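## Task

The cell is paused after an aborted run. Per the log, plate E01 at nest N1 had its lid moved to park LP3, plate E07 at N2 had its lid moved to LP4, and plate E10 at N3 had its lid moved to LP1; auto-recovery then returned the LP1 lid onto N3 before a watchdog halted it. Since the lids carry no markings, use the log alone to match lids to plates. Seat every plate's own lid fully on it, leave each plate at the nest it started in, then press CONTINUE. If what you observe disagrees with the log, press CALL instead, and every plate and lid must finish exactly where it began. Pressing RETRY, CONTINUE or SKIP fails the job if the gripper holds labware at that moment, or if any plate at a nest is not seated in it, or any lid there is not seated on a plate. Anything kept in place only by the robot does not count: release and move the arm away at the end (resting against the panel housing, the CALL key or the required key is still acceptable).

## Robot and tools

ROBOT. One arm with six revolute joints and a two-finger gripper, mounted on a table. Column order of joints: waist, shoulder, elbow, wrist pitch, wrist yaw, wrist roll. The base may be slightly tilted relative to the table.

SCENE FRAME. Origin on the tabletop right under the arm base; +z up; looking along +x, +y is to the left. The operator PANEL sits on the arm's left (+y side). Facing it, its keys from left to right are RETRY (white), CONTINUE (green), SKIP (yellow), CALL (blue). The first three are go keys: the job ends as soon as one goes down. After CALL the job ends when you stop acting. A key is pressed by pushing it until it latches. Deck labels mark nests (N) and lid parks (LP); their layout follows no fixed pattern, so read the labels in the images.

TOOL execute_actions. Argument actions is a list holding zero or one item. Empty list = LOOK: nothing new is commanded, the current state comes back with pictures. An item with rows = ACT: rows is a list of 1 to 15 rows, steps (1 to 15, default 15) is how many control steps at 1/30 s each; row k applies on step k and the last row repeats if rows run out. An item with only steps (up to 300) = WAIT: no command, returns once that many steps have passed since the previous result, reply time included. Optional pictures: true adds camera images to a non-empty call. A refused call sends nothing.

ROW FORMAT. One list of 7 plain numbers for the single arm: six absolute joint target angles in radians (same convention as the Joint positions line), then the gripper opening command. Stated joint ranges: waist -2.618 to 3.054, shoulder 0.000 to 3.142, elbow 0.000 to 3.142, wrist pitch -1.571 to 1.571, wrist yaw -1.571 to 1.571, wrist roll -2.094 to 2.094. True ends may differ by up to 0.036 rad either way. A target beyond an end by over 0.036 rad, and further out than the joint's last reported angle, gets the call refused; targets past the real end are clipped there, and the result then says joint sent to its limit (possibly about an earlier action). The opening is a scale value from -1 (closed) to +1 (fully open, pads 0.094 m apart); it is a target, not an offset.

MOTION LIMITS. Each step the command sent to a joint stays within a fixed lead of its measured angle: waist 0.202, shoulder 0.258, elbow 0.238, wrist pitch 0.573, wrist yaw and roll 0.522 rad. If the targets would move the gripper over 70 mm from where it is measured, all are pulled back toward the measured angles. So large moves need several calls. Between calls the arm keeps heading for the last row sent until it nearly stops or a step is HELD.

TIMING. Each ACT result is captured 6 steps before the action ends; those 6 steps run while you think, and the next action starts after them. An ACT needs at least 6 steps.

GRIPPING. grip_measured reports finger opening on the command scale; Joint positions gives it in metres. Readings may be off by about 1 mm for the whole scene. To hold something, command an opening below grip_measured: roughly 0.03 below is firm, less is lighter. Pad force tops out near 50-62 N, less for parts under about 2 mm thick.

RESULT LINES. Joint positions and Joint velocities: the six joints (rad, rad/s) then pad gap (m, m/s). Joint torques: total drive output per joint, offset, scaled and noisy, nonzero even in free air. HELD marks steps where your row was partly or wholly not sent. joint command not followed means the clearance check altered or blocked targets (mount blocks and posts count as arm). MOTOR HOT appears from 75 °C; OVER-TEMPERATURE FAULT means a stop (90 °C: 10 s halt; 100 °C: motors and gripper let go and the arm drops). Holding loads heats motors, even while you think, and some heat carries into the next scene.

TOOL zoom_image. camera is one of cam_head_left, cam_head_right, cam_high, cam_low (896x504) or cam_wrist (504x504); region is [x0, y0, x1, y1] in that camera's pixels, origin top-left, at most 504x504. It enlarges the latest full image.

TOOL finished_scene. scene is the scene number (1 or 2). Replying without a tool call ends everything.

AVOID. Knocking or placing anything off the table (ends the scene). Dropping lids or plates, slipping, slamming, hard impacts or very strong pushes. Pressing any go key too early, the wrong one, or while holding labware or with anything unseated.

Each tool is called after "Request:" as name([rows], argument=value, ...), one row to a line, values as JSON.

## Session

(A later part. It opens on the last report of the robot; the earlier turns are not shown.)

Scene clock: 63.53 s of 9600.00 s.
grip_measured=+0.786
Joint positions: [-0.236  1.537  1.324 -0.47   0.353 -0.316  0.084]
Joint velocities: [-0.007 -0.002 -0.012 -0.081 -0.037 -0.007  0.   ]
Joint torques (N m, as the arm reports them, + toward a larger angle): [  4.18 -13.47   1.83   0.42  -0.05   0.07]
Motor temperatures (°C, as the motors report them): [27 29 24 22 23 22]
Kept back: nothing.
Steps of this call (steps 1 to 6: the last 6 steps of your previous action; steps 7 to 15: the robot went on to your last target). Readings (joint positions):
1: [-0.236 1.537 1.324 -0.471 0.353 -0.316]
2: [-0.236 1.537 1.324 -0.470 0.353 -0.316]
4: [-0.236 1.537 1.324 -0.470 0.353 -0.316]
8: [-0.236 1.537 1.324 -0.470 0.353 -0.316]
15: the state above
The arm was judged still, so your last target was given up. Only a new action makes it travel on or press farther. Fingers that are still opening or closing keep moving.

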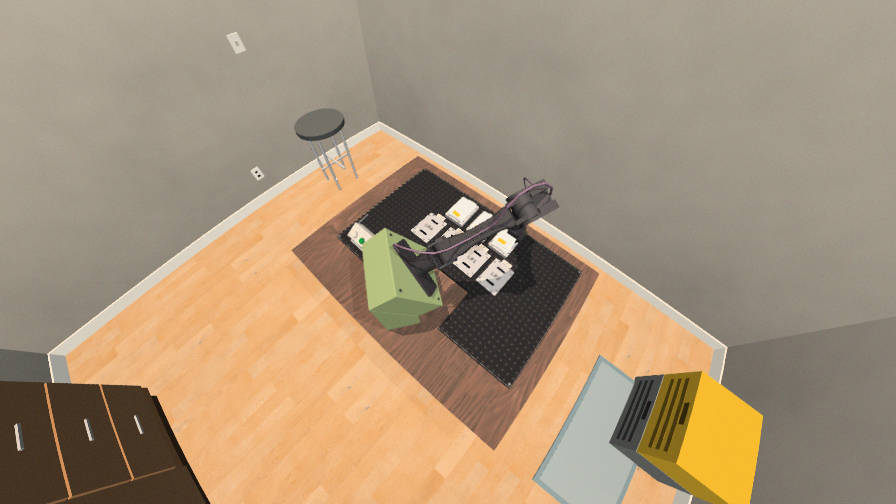

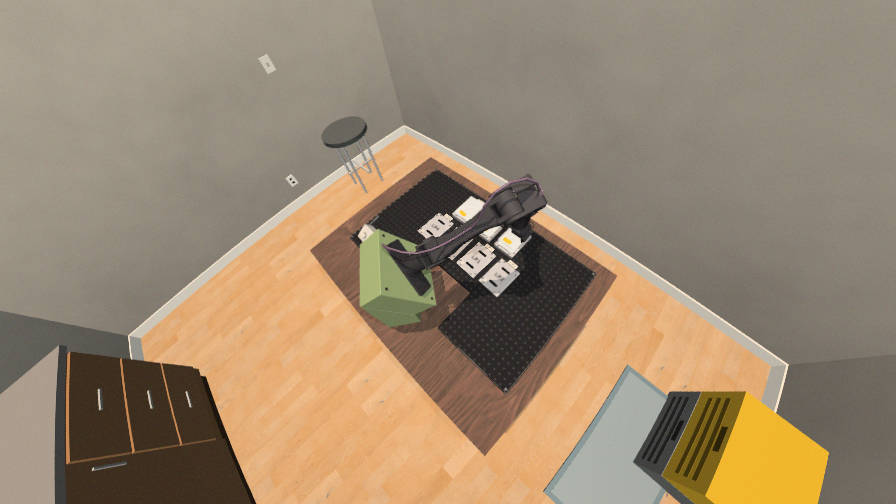

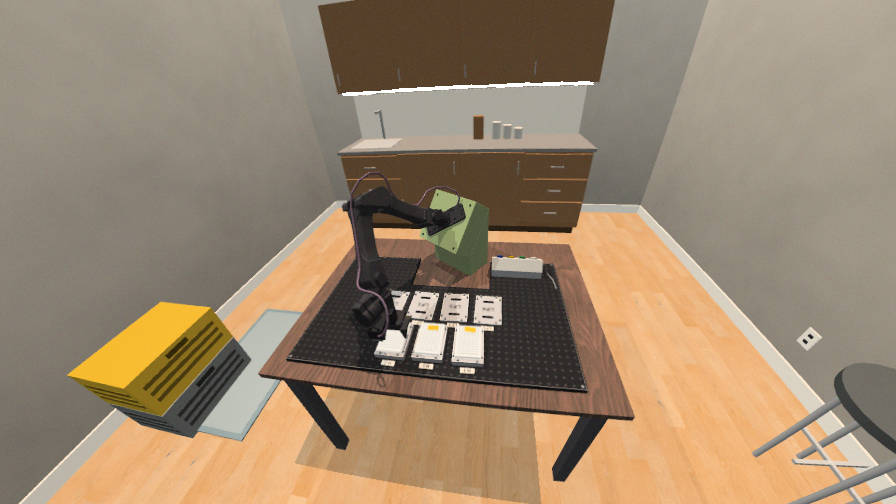

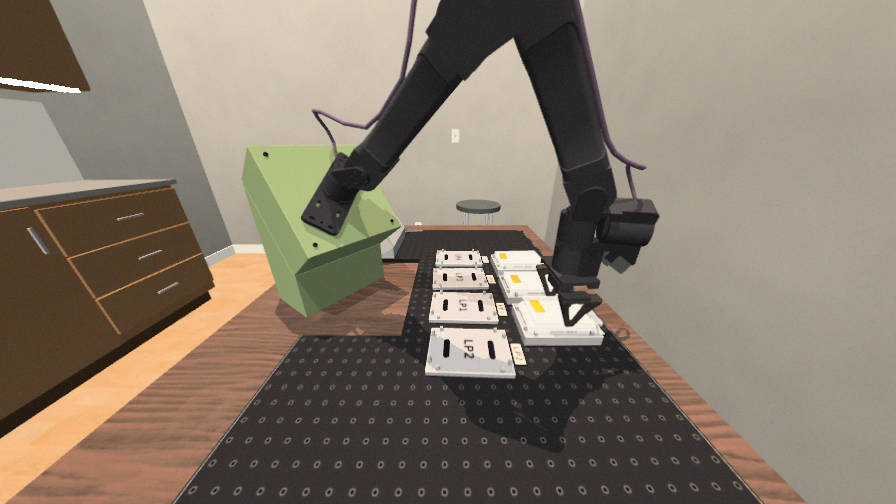

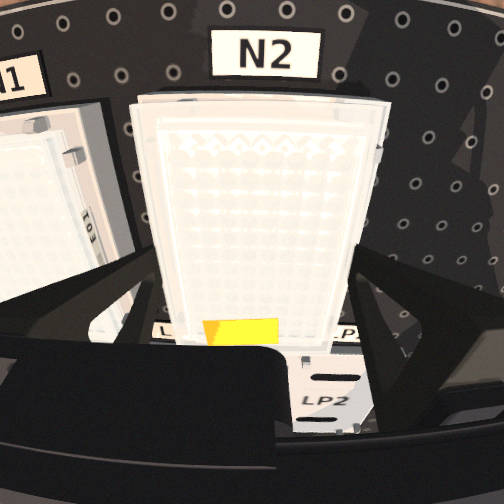

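Request:
execute_actions([
  {"rows":[[-0.25,1.53,1.29,-0.46,0.35,-0.29,0.75],[-0.255,1.53,1.28,-0.45,0.35,-0.29,0.75],[-0.258,1.53,1.275,-0.445,0.35,-0.29,0.75]],"steps":15},
])

Request:
execute_actions([
  {"steps":15},
], pictures=true)

Request:
zoom_image(camera="cam_low", region=[490,260,630,360])

Scene clock: 64.17 s of 9600.00 s.
grip_measured=+0.786
Joint positions: [-0.25   1.537  1.298 -0.451  0.353 -0.302  0.084]
Joint velocities: [-0.002 -0.012 -0.017  0.051 -0.022 -0.037  0.001]
Joint torques (N m, as the arm reports them, + toward a larger angle): [  2.34 -12.12   1.8    0.41  -0.04   0.12]
Motor temperatures (°C, as the motors report them): [27 29 24 22 23 22]
Steps of this call (steps 1 to 10: nothing new was sent; steps 11 to 19: the first 9 steps of this action). Readings (joint positions):
11: [-0.237 1.537 1.324 -0.470 0.353 -0.313]
12: [-0.237 1.537 1.321 -0.466 0.353 -0.311]
14: [-0.244 1.537 1.310 -0.454 0.353 -0.305]
18: [-0.250 1.537 1.298 -0.451 0.353 -0.302]
19: the state above

Scene clock: 64.67 s of 9600.00 s.
grip_measured=+0.786
Joint positions: [-0.25   1.537  1.298 -0.451  0.353 -0.301  0.084]
Joint velocities: [-0.012  0.002  0.002  0.037  0.007 -0.037 -0.   ]
Joint torques (N m, as the arm reports them, + toward a larger angle): [  2.33 -12.12   1.78   0.41  -0.04   0.13]
Motor temperatures (°C, as the motors report them): [27 29 24 22 23 22]
Kept back: nothing.
Steps of this call (steps 1 to 6: the last 6 steps of your previous action; steps 7 to 15: the robot went on to your last target). Readings (joint positions):
1: [-0.250 1.537 1.298 -0.451 0.353 -0.301]
2: [-0.250 1.537 1.298 -0.451 0.353 -0.301]
4: [-0.250 1.537 1.298 -0.451 0.353 -0.301]
8: [-0.250 1.537 1.298 -0.451 0.353 -0.301]
15: the state above
The arm was judged still, so your last target was given up. Only a new action makes it travel on or press farther. Fingers that are still opening or closing keep moving.

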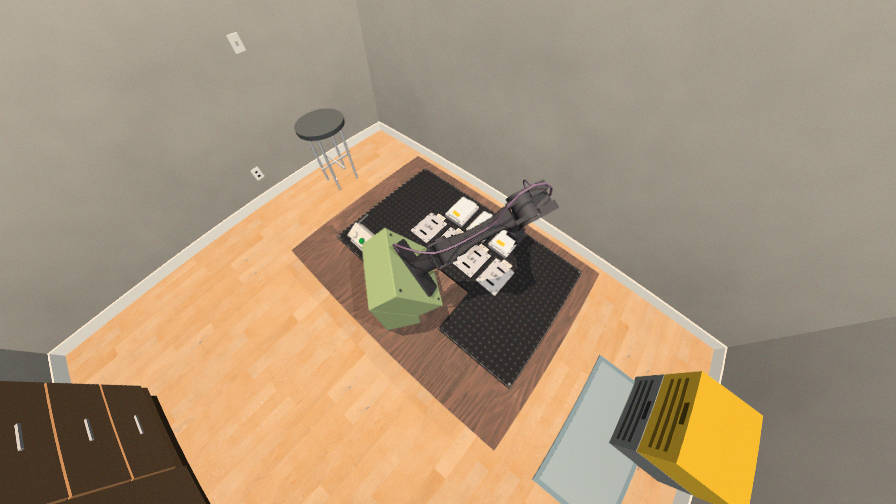

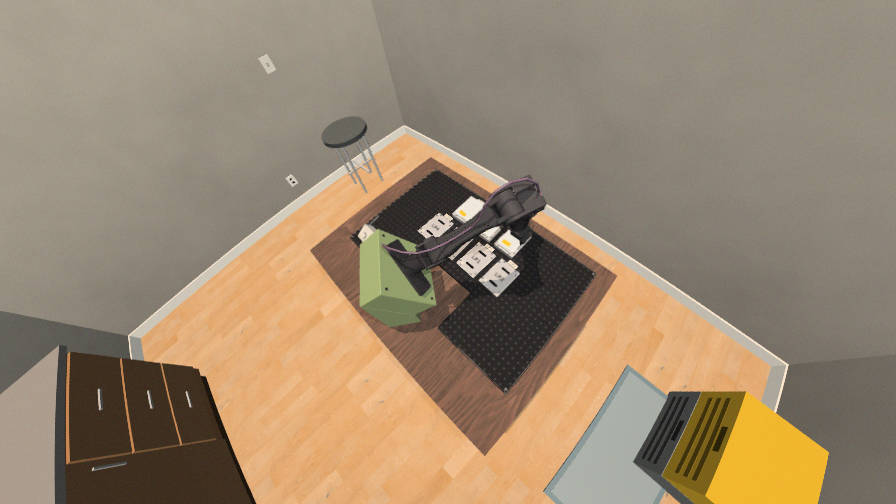

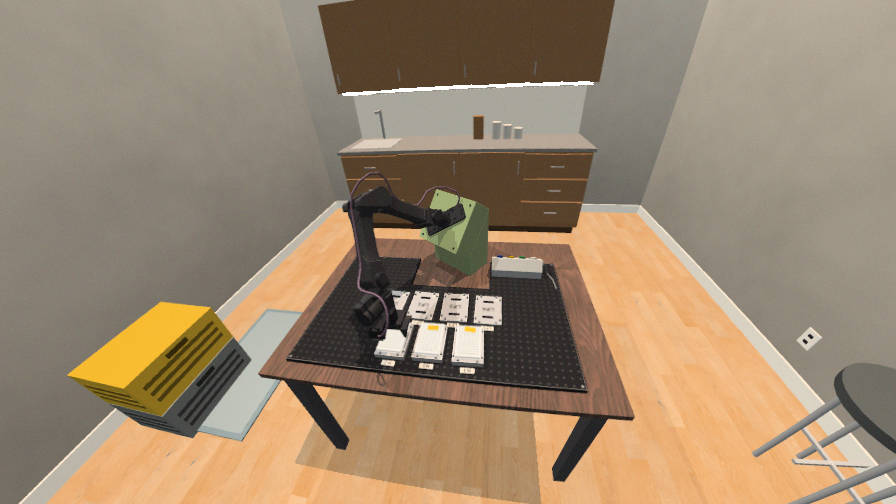

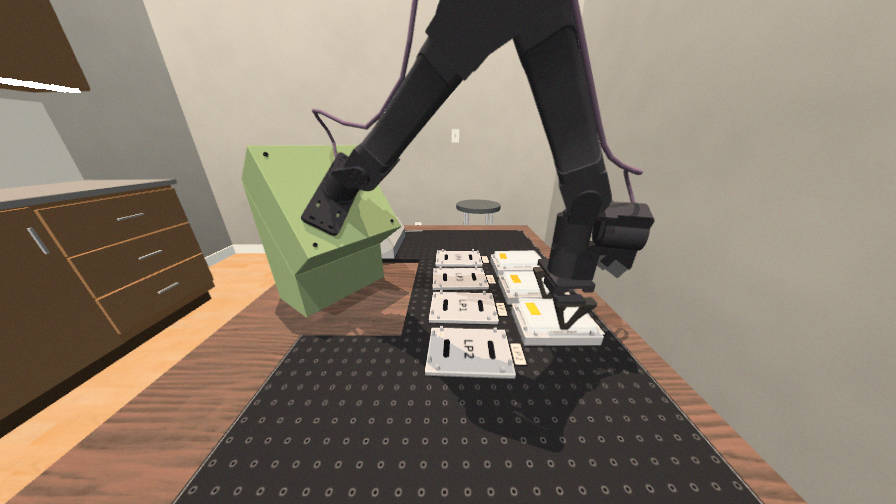

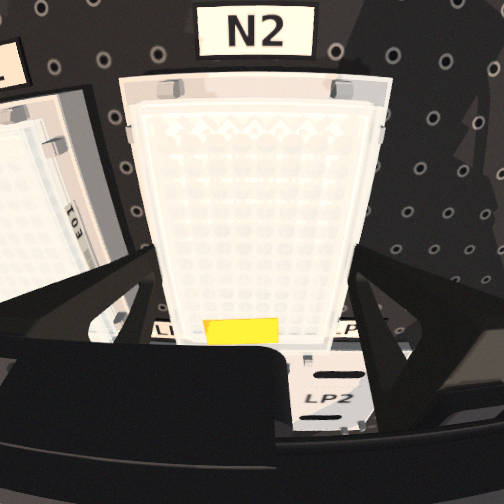

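Region (490, 260, 630, 360) of cam_low's 896x504 image, scaled by 3.600, with more detail than that image has; it fills the top 360 rows of this view, and the rest is white.

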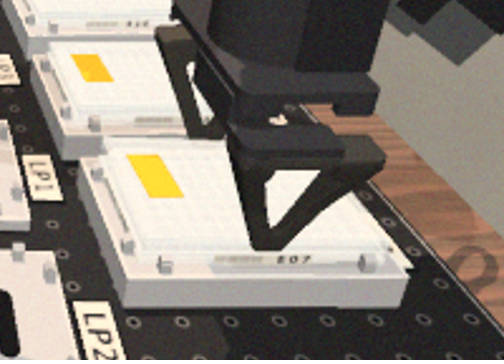

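Request:
execute_actions([
  {"rows":[[-0.258,1.555,1.31,-0.445,0.345,-0.3,0.75],[-0.263,1.565,1.315,-0.44,0.345,-0.3,0.75],[-0.268,1.572,1.32,-0.435,0.34,-0.3,0.75]],"steps":15},
])

Request:
execute_actions([
  {"steps":15},
], pictures=true)

Request:
zoom_image(camera="cam_low", region=[490,260,630,360])

Request:
zoom_image(camera="cam_wrist", region=[100,50,410,360])

Scene clock: 65.27 s of 9600.00 s.
grip_measured=+0.786
Joint positions: [-0.253  1.537  1.298 -0.45   0.345 -0.301  0.084]
Joint velocities: [ 0.007  0.002  0.002 -0.051 -0.066 -0.022  0.   ]
Joint torques (N m, as the arm reports them, + toward a larger angle): [ 1.75 -8.5   5.78  0.49 -0.06  0.02]
Motor temperatures (°C, as the motors report them): [27 29 24 22 23 22]
Steps of this call (steps 1 to 9: nothing new was sent; steps 10 to 18: the first 9 steps of this action). Readings (joint positions):
10: [-0.250 1.537 1.298 -0.451 0.353 -0.301]
11: [-0.250 1.537 1.298 -0.450 0.353 -0.301]
13: [-0.252 1.537 1.298 -0.450 0.350 -0.301]
17: [-0.253 1.537 1.298 -0.450 0.345 -0.301]
18: the state above

Scene clock: 65.77 s of 9600.00 s.
grip_measured=+0.786
Joint positions: [-0.253  1.537  1.298 -0.45   0.345 -0.301  0.084]
Joint velocities: [-0.007  0.002 -0.002 -0.022  0.007  0.007  0.   ]
Joint torques (N m, as the arm reports them, + toward a larger angle): [ 1.78 -8.5   5.76  0.49 -0.06  0.02]
Motor temperatures (°C, as the motors report them): [27 29 24 22 23 22]
Kept back: nothing.
Steps of this call (steps 1 to 6: the last 6 steps of your previous action; steps 7 to 15: the robot went on to your last target). Readings (joint positions):
1: [-0.253 1.537 1.298 -0.450 0.345 -0.301]
2: [-0.253 1.537 1.298 -0.450 0.345 -0.301]
4: [-0.253 1.537 1.298 -0.450 0.345 -0.301]
8: [-0.253 1.537 1.298 -0.450 0.345 -0.301]
15: the state above
The arm was judged still, so your last target was given up. Only a new action makes it travel on or press farther. Fingers that are still opening or closing keep moving.

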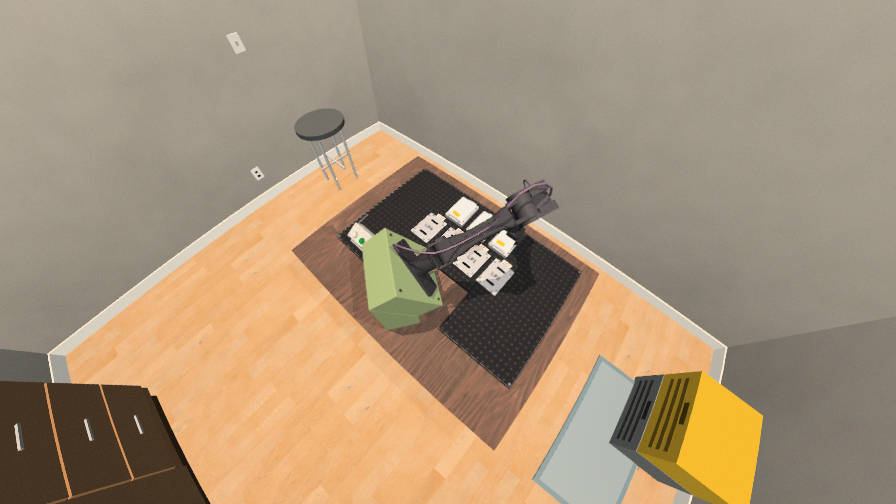

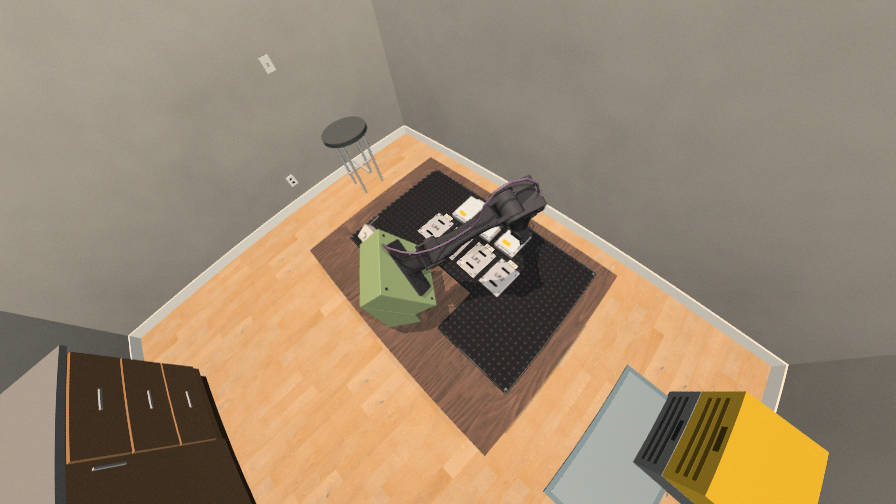

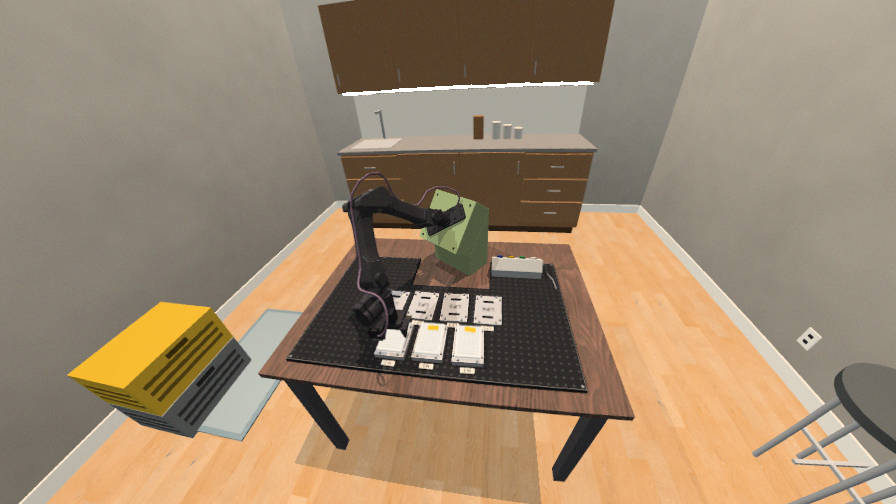

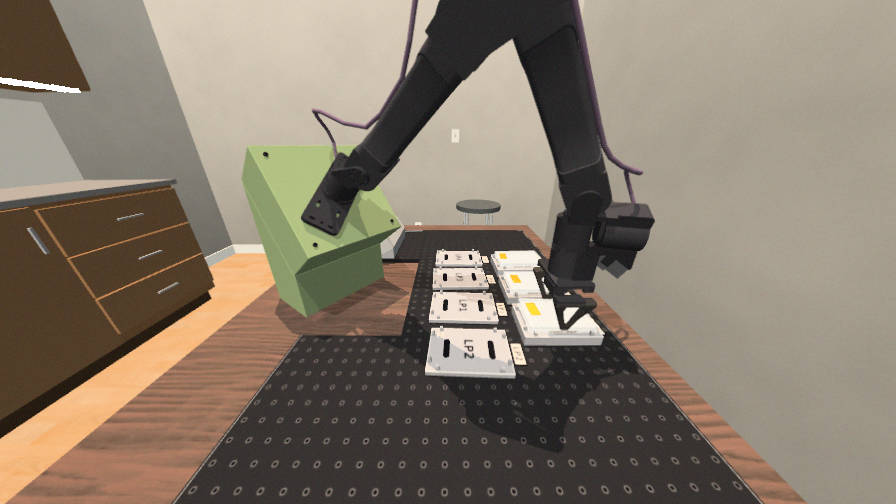

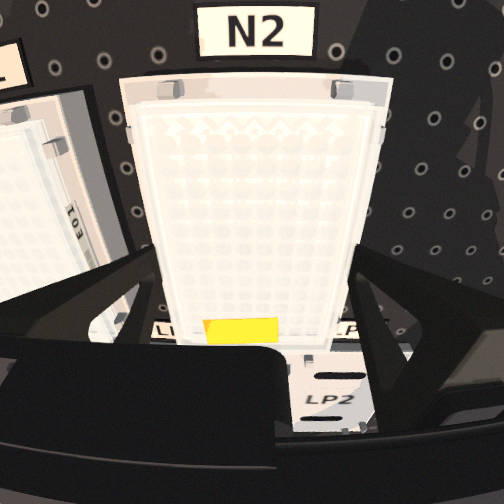

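Region (490, 260, 630, 360) of cam_low's 896x504 image, scaled by 3.600, with more detail than that image has; it fills the top 360 rows of this view, and the rest is white.

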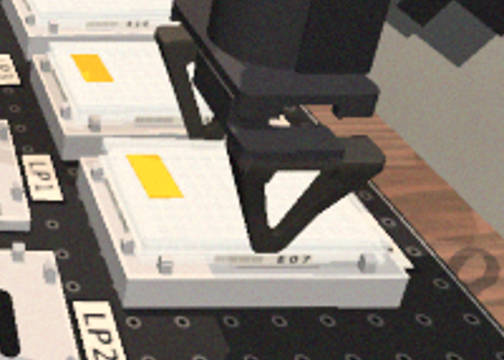

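Region (100, 50, 410, 360) of cam_wrist's 504x504 image, scaled by 1.626, with more detail than that image has.

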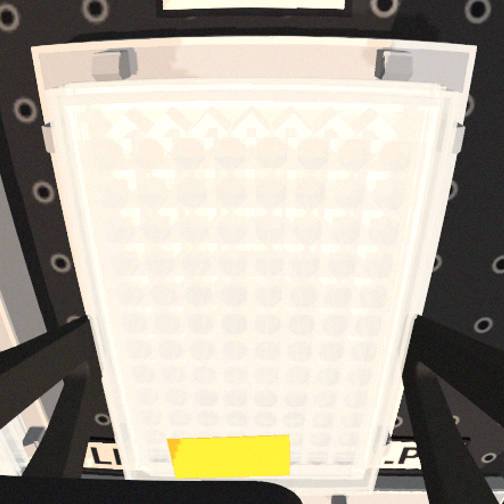

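Request:
execute_actions([
  {"rows":[[-0.253,1.537,1.298,-0.45,0.345,-0.301,0.77],[-0.253,1.537,1.298,-0.45,0.345,-0.301,0.8],[-0.253,1.537,1.298,-0.45,0.345,-0.301,0.85],[-0.253,1.537,1.298,-0.45,0.345,-0.301,1]],"steps":12},
])

Request:
execute_actions([
  {"rows":[[-0.24,1.52,1.3,-0.46,0.35,-0.295,1],[-0.23,1.51,1.3,-0.48,0.355,-0.29,1],[-0.22,1.5,1.3,-0.5,0.36,-0.285,1],[-0.21,1.485,1.3,-0.52,0.365,-0.28,1],[-0.2,1.47,1.3,-0.54,0.37,-0.27,1],[-0.19,1.455,1.3,-0.56,0.375,-0.26,1],[-0.18,1.44,1.3,-0.58,0.38,-0.25,1],[-0.17,1.425,1.3,-0.6,0.39,-0.24,1],[-0.16,1.41,1.3,-0.62,0.39,-0.24,1],[-0.15,1.39,1.3,-0.64,0.4,-0.23,1]],"steps":15},
])

Request:
execute_actions([
  {"steps":15},
], pictures=true)

Request:
zoom_image(camera="cam_low", region=[485,245,615,350])

Request:
zoom_image(camera="cam_high", region=[365,310,495,375])

Request:
zoom_image(camera="cam_head_left", region=[335,210,405,270])

Scene clock: 66.50 s of 9600.00 s.
grip_measured=+1.000
Joint positions: [-0.253  1.537  1.298 -0.45   0.345 -0.301  0.094]
Joint velocities: [ 0.007 -0.002  0.002  0.022  0.022 -0.022  0.   ]
Joint torques (N m, as the arm reports them, + toward a larger angle): [  2.97 -11.5    3.8    0.37   0.     0.  ]
Motor temperatures (°C, as the motors report them): [27 29 24 22 23 22]
Steps of this call (steps 1 to 16: nothing new was sent; steps 17 to 22: the first 6 steps of this action). Readings (joint positions):
17: [-0.253 1.537 1.298 -0.450 0.345 -0.301]
18: [-0.253 1.537 1.298 -0.450 0.345 -0.301]
20: [-0.253 1.537 1.298 -0.450 0.345 -0.301]
22: the state above

Scene clock: 67.00 s of 9600.00 s.
grip_measured=+1.000
Joint positions: [-0.198  1.469  1.298 -0.542  0.373 -0.27   0.094]
Joint velocities: [ 0.344 -0.51   0.007 -0.403  0.125  0.125  0.   ]
Joint torques (N m, as the arm reports them, + toward a larger angle): [  4.36 -13.52   4.24   0.29   0.05   0.09]
Motor temperatures (°C, as the motors report them): [27 30 24 22 23 22]
Steps of this call (steps 1 to 6: the last 6 steps of your previous action; steps 7 to 15: the first 9 steps of this action). Readings (joint positions):
7: [-0.253 1.537 1.298 -0.450 0.345 -0.301]
8: [-0.253 1.537 1.298 -0.452 0.346 -0.300]
10: [-0.246 1.532 1.298 -0.466 0.350 -0.297]
14: [-0.210 1.486 1.298 -0.526 0.370 -0.276]
15: the state above

Scene clock: 67.50 s of 9600.00 s.
grip_measured=+1.000
Joint positions: [-0.161  1.396  1.298 -0.627  0.393 -0.238  0.094]
Joint velocities: [ 0.002 -0.007  0.007 -0.095  0.051  0.022  0.   ]
Joint torques (N m, as the arm reports them, + toward a larger angle): [  3.65 -11.27   4.53   0.25   0.05   0.08]
Motor temperatures (°C, as the motors report them): [27 30 24 22 23 22]
Kept back: nothing.
Steps of this call (steps 1 to 6: the last 6 steps of your previous action; steps 7 to 15: the robot went on to your last target). Readings (joint positions):
1: [-0.186 1.450 1.298 -0.559 0.376 -0.264]
2: [-0.175 1.432 1.298 -0.574 0.379 -0.258]
4: [-0.162 1.406 1.298 -0.591 0.382 -0.251]
8: [-0.161 1.396 1.298 -0.610 0.389 -0.242]
15: the state above

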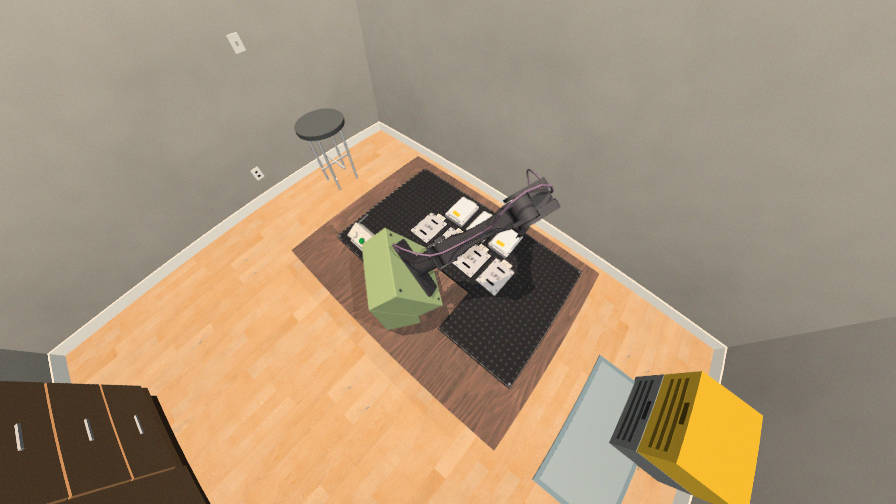

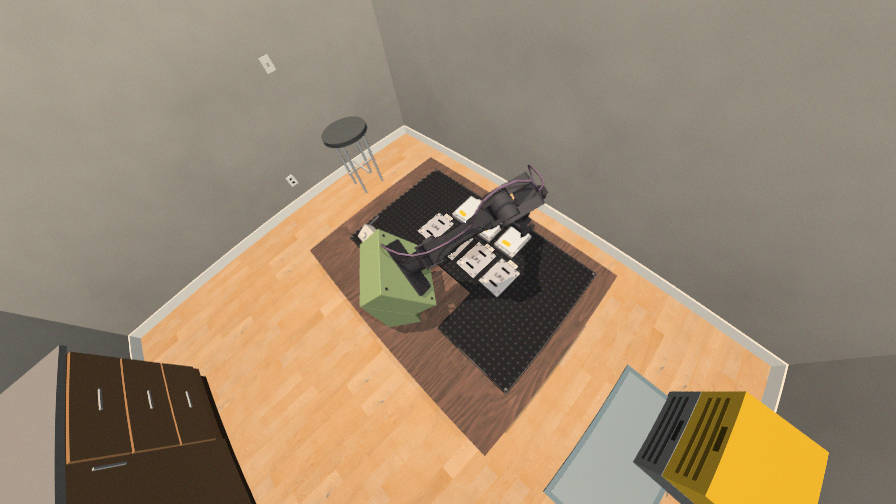

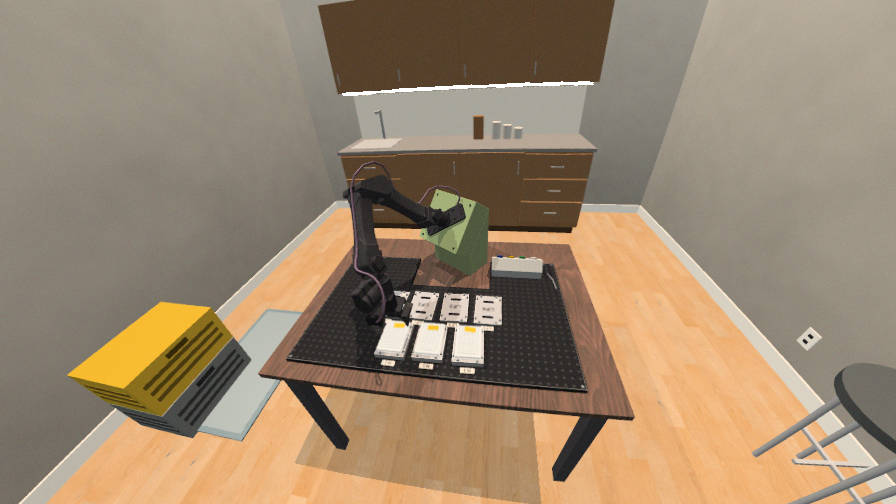

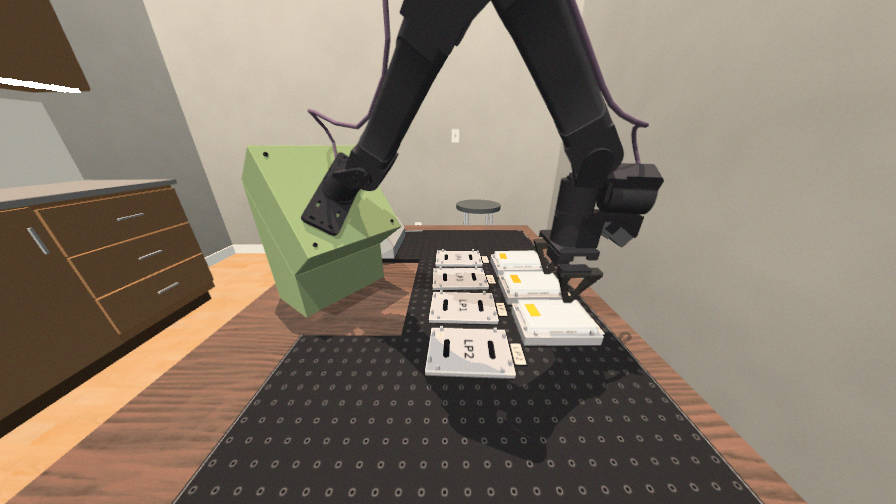

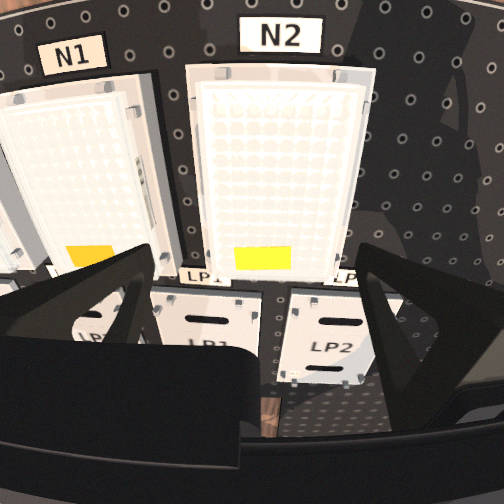

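Region (485, 245, 615, 350) of cam_low's 896x504 image, scaled by 3.877, with more detail than that image has; it fills the top 407 rows of this view, and the rest is white.

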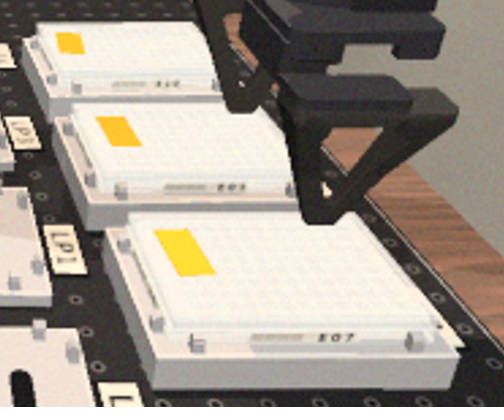

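Region (365, 310, 495, 375) of cam_high's 896x504 image, scaled by 3.877, with more detail than that image has.

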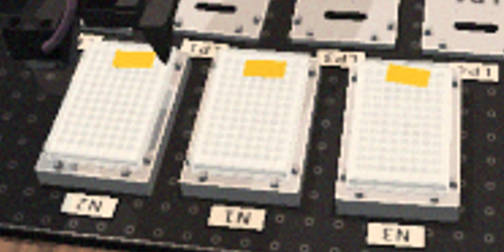

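Region (335, 210, 405, 270) of cam_head_left's 896x504 image, scaled by 7.200, with more detail than that image has; it fills the top 432 rows of this view, and the rest is white.

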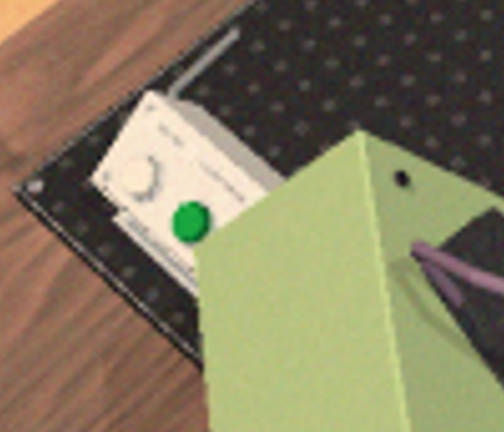

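Request:
zoom_image(camera="cam_low", region=[495,265,555,345])

Request:
zoom_image(camera="cam_low", region=[555,300,610,345])

Request:
zoom_image(camera="cam_wrist", region=[0,50,400,310])

Region (495, 265, 555, 345) of cam_low's 896x504 image, scaled by 6.300, with more detail than that image has; it fills the left 378 columns of this view, and the rest is white.

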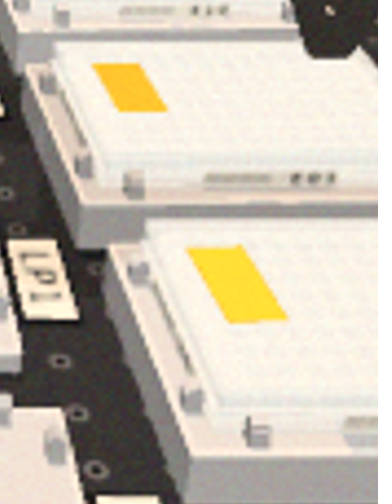

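Region (555, 300, 610, 345) of cam_low's 896x504 image, scaled by 9.164, with more detail than that image has; it fills the top 412 rows of this view, and the rest is white.

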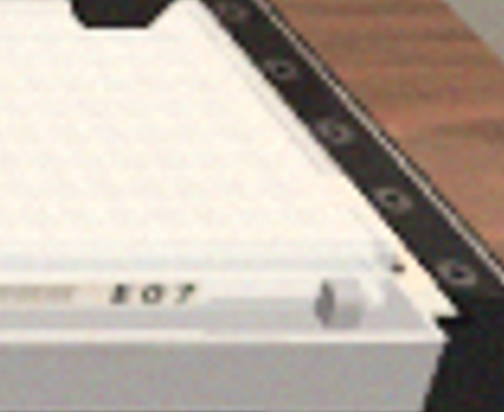

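Region (0, 50, 400, 310) of cam_wrist's 504x504 image, scaled by 1.260, with more detail than that image has; it fills the top 328 rows of this view, and the rest is white.

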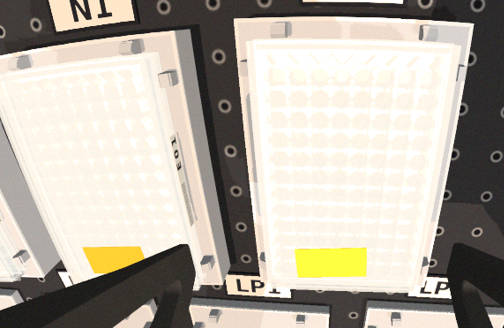

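Request:
execute_actions([
  {"rows":[[0,1.4,1.3,-0.64,0.5,0,0.5],[0.2,1.45,1.3,-0.64,0.6,0.3,0],[0.4,1.5,1.3,-0.65,0.7,0.6,-0.5],[0.6,1.55,1.3,-0.66,0.8,0.9,-1],[0.8,1.7,1.3,-0.7,0.87,1.2,-1],[0.8,1.7,1.3,-0.7,0.87,1.2,-1],[1.1,1.9,1.3,-0.75,0.87,1.5,-1]],"steps":15},
])

Request:
execute_actions([
  {"steps":40},
])

Request:
execute_actions([
  {"rows":[[1.2,2,1.32,-0.75,0.87,1.6,-1],[1.3,2.1,1.35,-0.75,0.87,1.7,-1],[1.4,2.3,1.38,-0.75,0.87,1.73,-1],[1.46,2.5,1.4,-0.75,0.87,1.73,-1],[1.46,2.7,1.43,-0.75,0.87,1.73,-1]],"steps":15},
])

Request:
execute_actions([
  {"steps":30},
], pictures=true)

Scene clock: 68.83 s of 9600.00 s.
grip_measured=-0.978
Joint positions: [ 0.257  1.664  1.304 -0.647  0.713  0.414  0.001]
Joint velocities: [ 1.067  1.565 -0.007 -0.139  0.535  1.648 -0.01 ]
Joint torques (N m, as the arm reports them, + toward a larger angle): [ 7.7  -7.71  3.02 -0.04  0.04  0.05]
Motor temperatures (°C, as the motors report them): [27 30 24 22 23 22]
Steps of this call (steps 1 to 15: the robot went on to your last target; steps 16 to 31: nothing new was sent; steps 32 to 40: the first 9 steps of this action). Readings (joint positions):
32: [-0.145 1.396 1.298 -0.631 0.416 -0.203]
33: [-0.105 1.400 1.298 -0.634 0.457 -0.119]
35: [0.019 1.431 1.298 -0.630 0.561 0.078]
39: [0.218 1.610 1.304 -0.639 0.693 0.353]
40: the state above

Scene clock: 70.17 s of 9600.00 s.
grip_measured=-0.984
Joint positions: [ 1.09   1.924  1.304 -0.731  0.856  1.495  0.001]
Joint velocities: [ 0.007 -0.007  0.007 -0.051 -0.037  0.007 -0.   ]
Joint torques (N m, as the arm reports them, + toward a larger angle): [ 9.31 -6.84  3.94  0.58  0.09  0.06]
Motor temperatures (°C, as the motors report them): [27 30 24 22 23 22]
Kept back: nothing.
Steps of this call (steps 1 to 6: the last 6 steps of your previous action; steps 7 to 40: the robot went on to your last target). Readings (joint positions):
1: [0.296 1.719 1.304 -0.654 0.730 0.477]
2: [0.336 1.771 1.304 -0.662 0.748 0.549]
4: [0.429 1.861 1.304 -0.684 0.781 0.720]
8: [0.665 1.927 1.304 -0.719 0.814 1.093]
40: the state above

Scene clock: 70.47 s of 9600.00 s.
grip_measured=-0.984
Joint positions: [ 1.34   2.25   1.394 -0.719  0.873  1.647  0.001]
Joint velocities: [ 0.911  1.433  0.198  0.095 -0.037  0.3   -0.001]
Joint torques (N m, as the arm reports them, + toward a larger angle): [ 9.97 -3.21  5.61  0.63  0.    0.09]
Motor temperatures (°C, as the motors report them): [27 30 25 22 23 22]
Steps of this call (steps 1 to 9: the first 9 steps of this action). Readings (joint positions):
1: [1.097 1.929 1.304 -0.732 0.860 1.510]
2: [1.113 1.943 1.309 -0.735 0.867 1.535]
4: [1.171 2.010 1.337 -0.735 0.873 1.578]
8: [1.307 2.200 1.388 -0.721 0.873 1.636]
9: the state above

Scene clock: 71.47 s of 9600.00 s.
grip_measured=-0.984
Joint positions: [ 1.455  2.717  1.414 -0.74   0.854  1.724  0.001]
Joint velocities: [-0.012  0.007  0.002 -0.022  0.051 -0.022 -0.   ]
Joint torques (N m, as the arm reports them, + toward a larger angle): [  8.95 -10.03   6.01   0.46   0.27   0.09]
Motor temperatures (°C, as the motors report them): [27 30 25 22 23 22]
Kept back: nothing.
Steps of this call (steps 1 to 6: the last 6 steps of your previous action; steps 7 to 30: the robot went on to your last target). Readings (joint positions):
1: [1.370 2.302 1.400 -0.717 0.872 1.657]
2: [1.397 2.358 1.406 -0.714 0.872 1.666]
4: [1.435 2.475 1.412 -0.710 0.870 1.681]
8: [1.457 2.693 1.414 -0.716 0.858 1.705]
30: the state above
The arm was judged still, so your last target was given up. Only a new action makes it travel on or press farther. Fingers that are still opening or closing keep moving.

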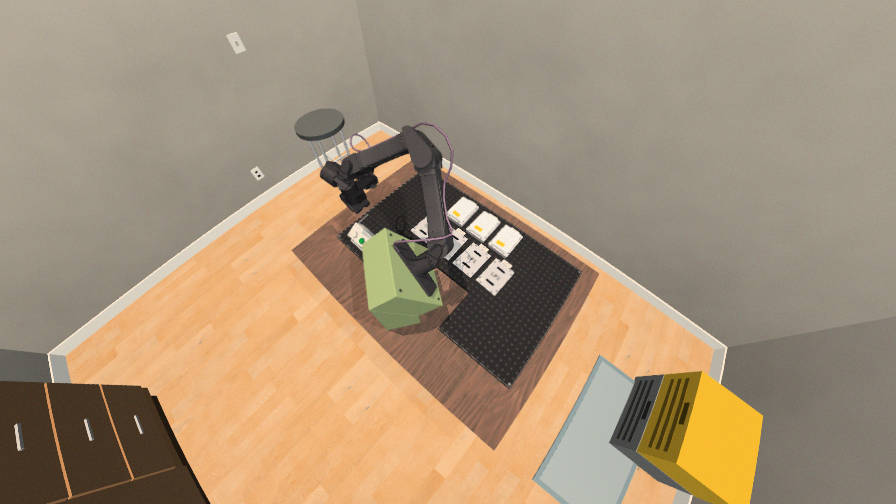

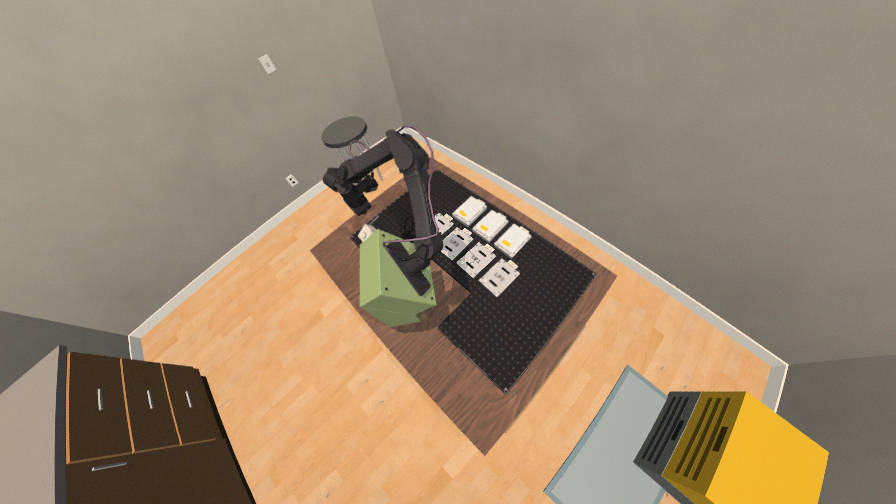

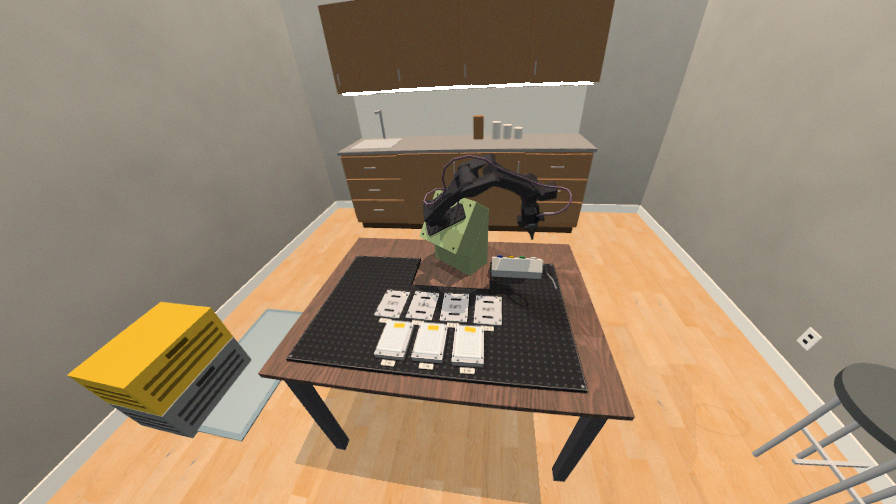

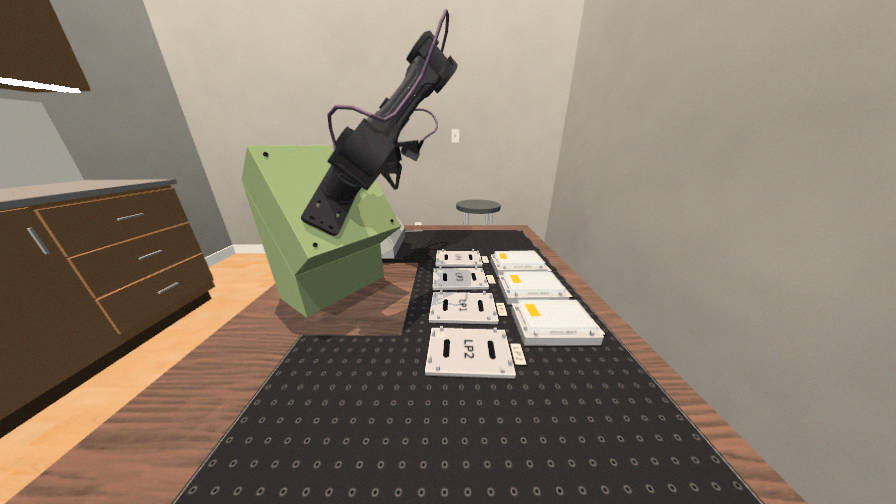

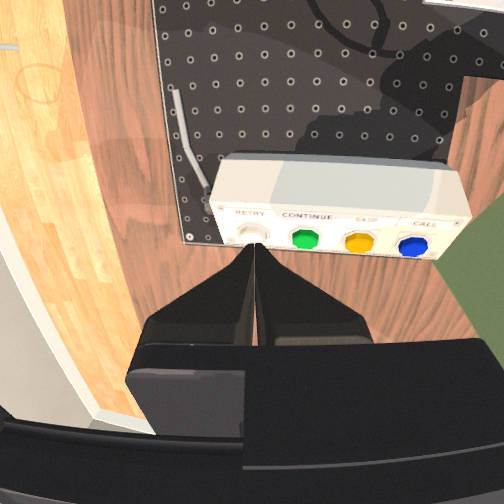

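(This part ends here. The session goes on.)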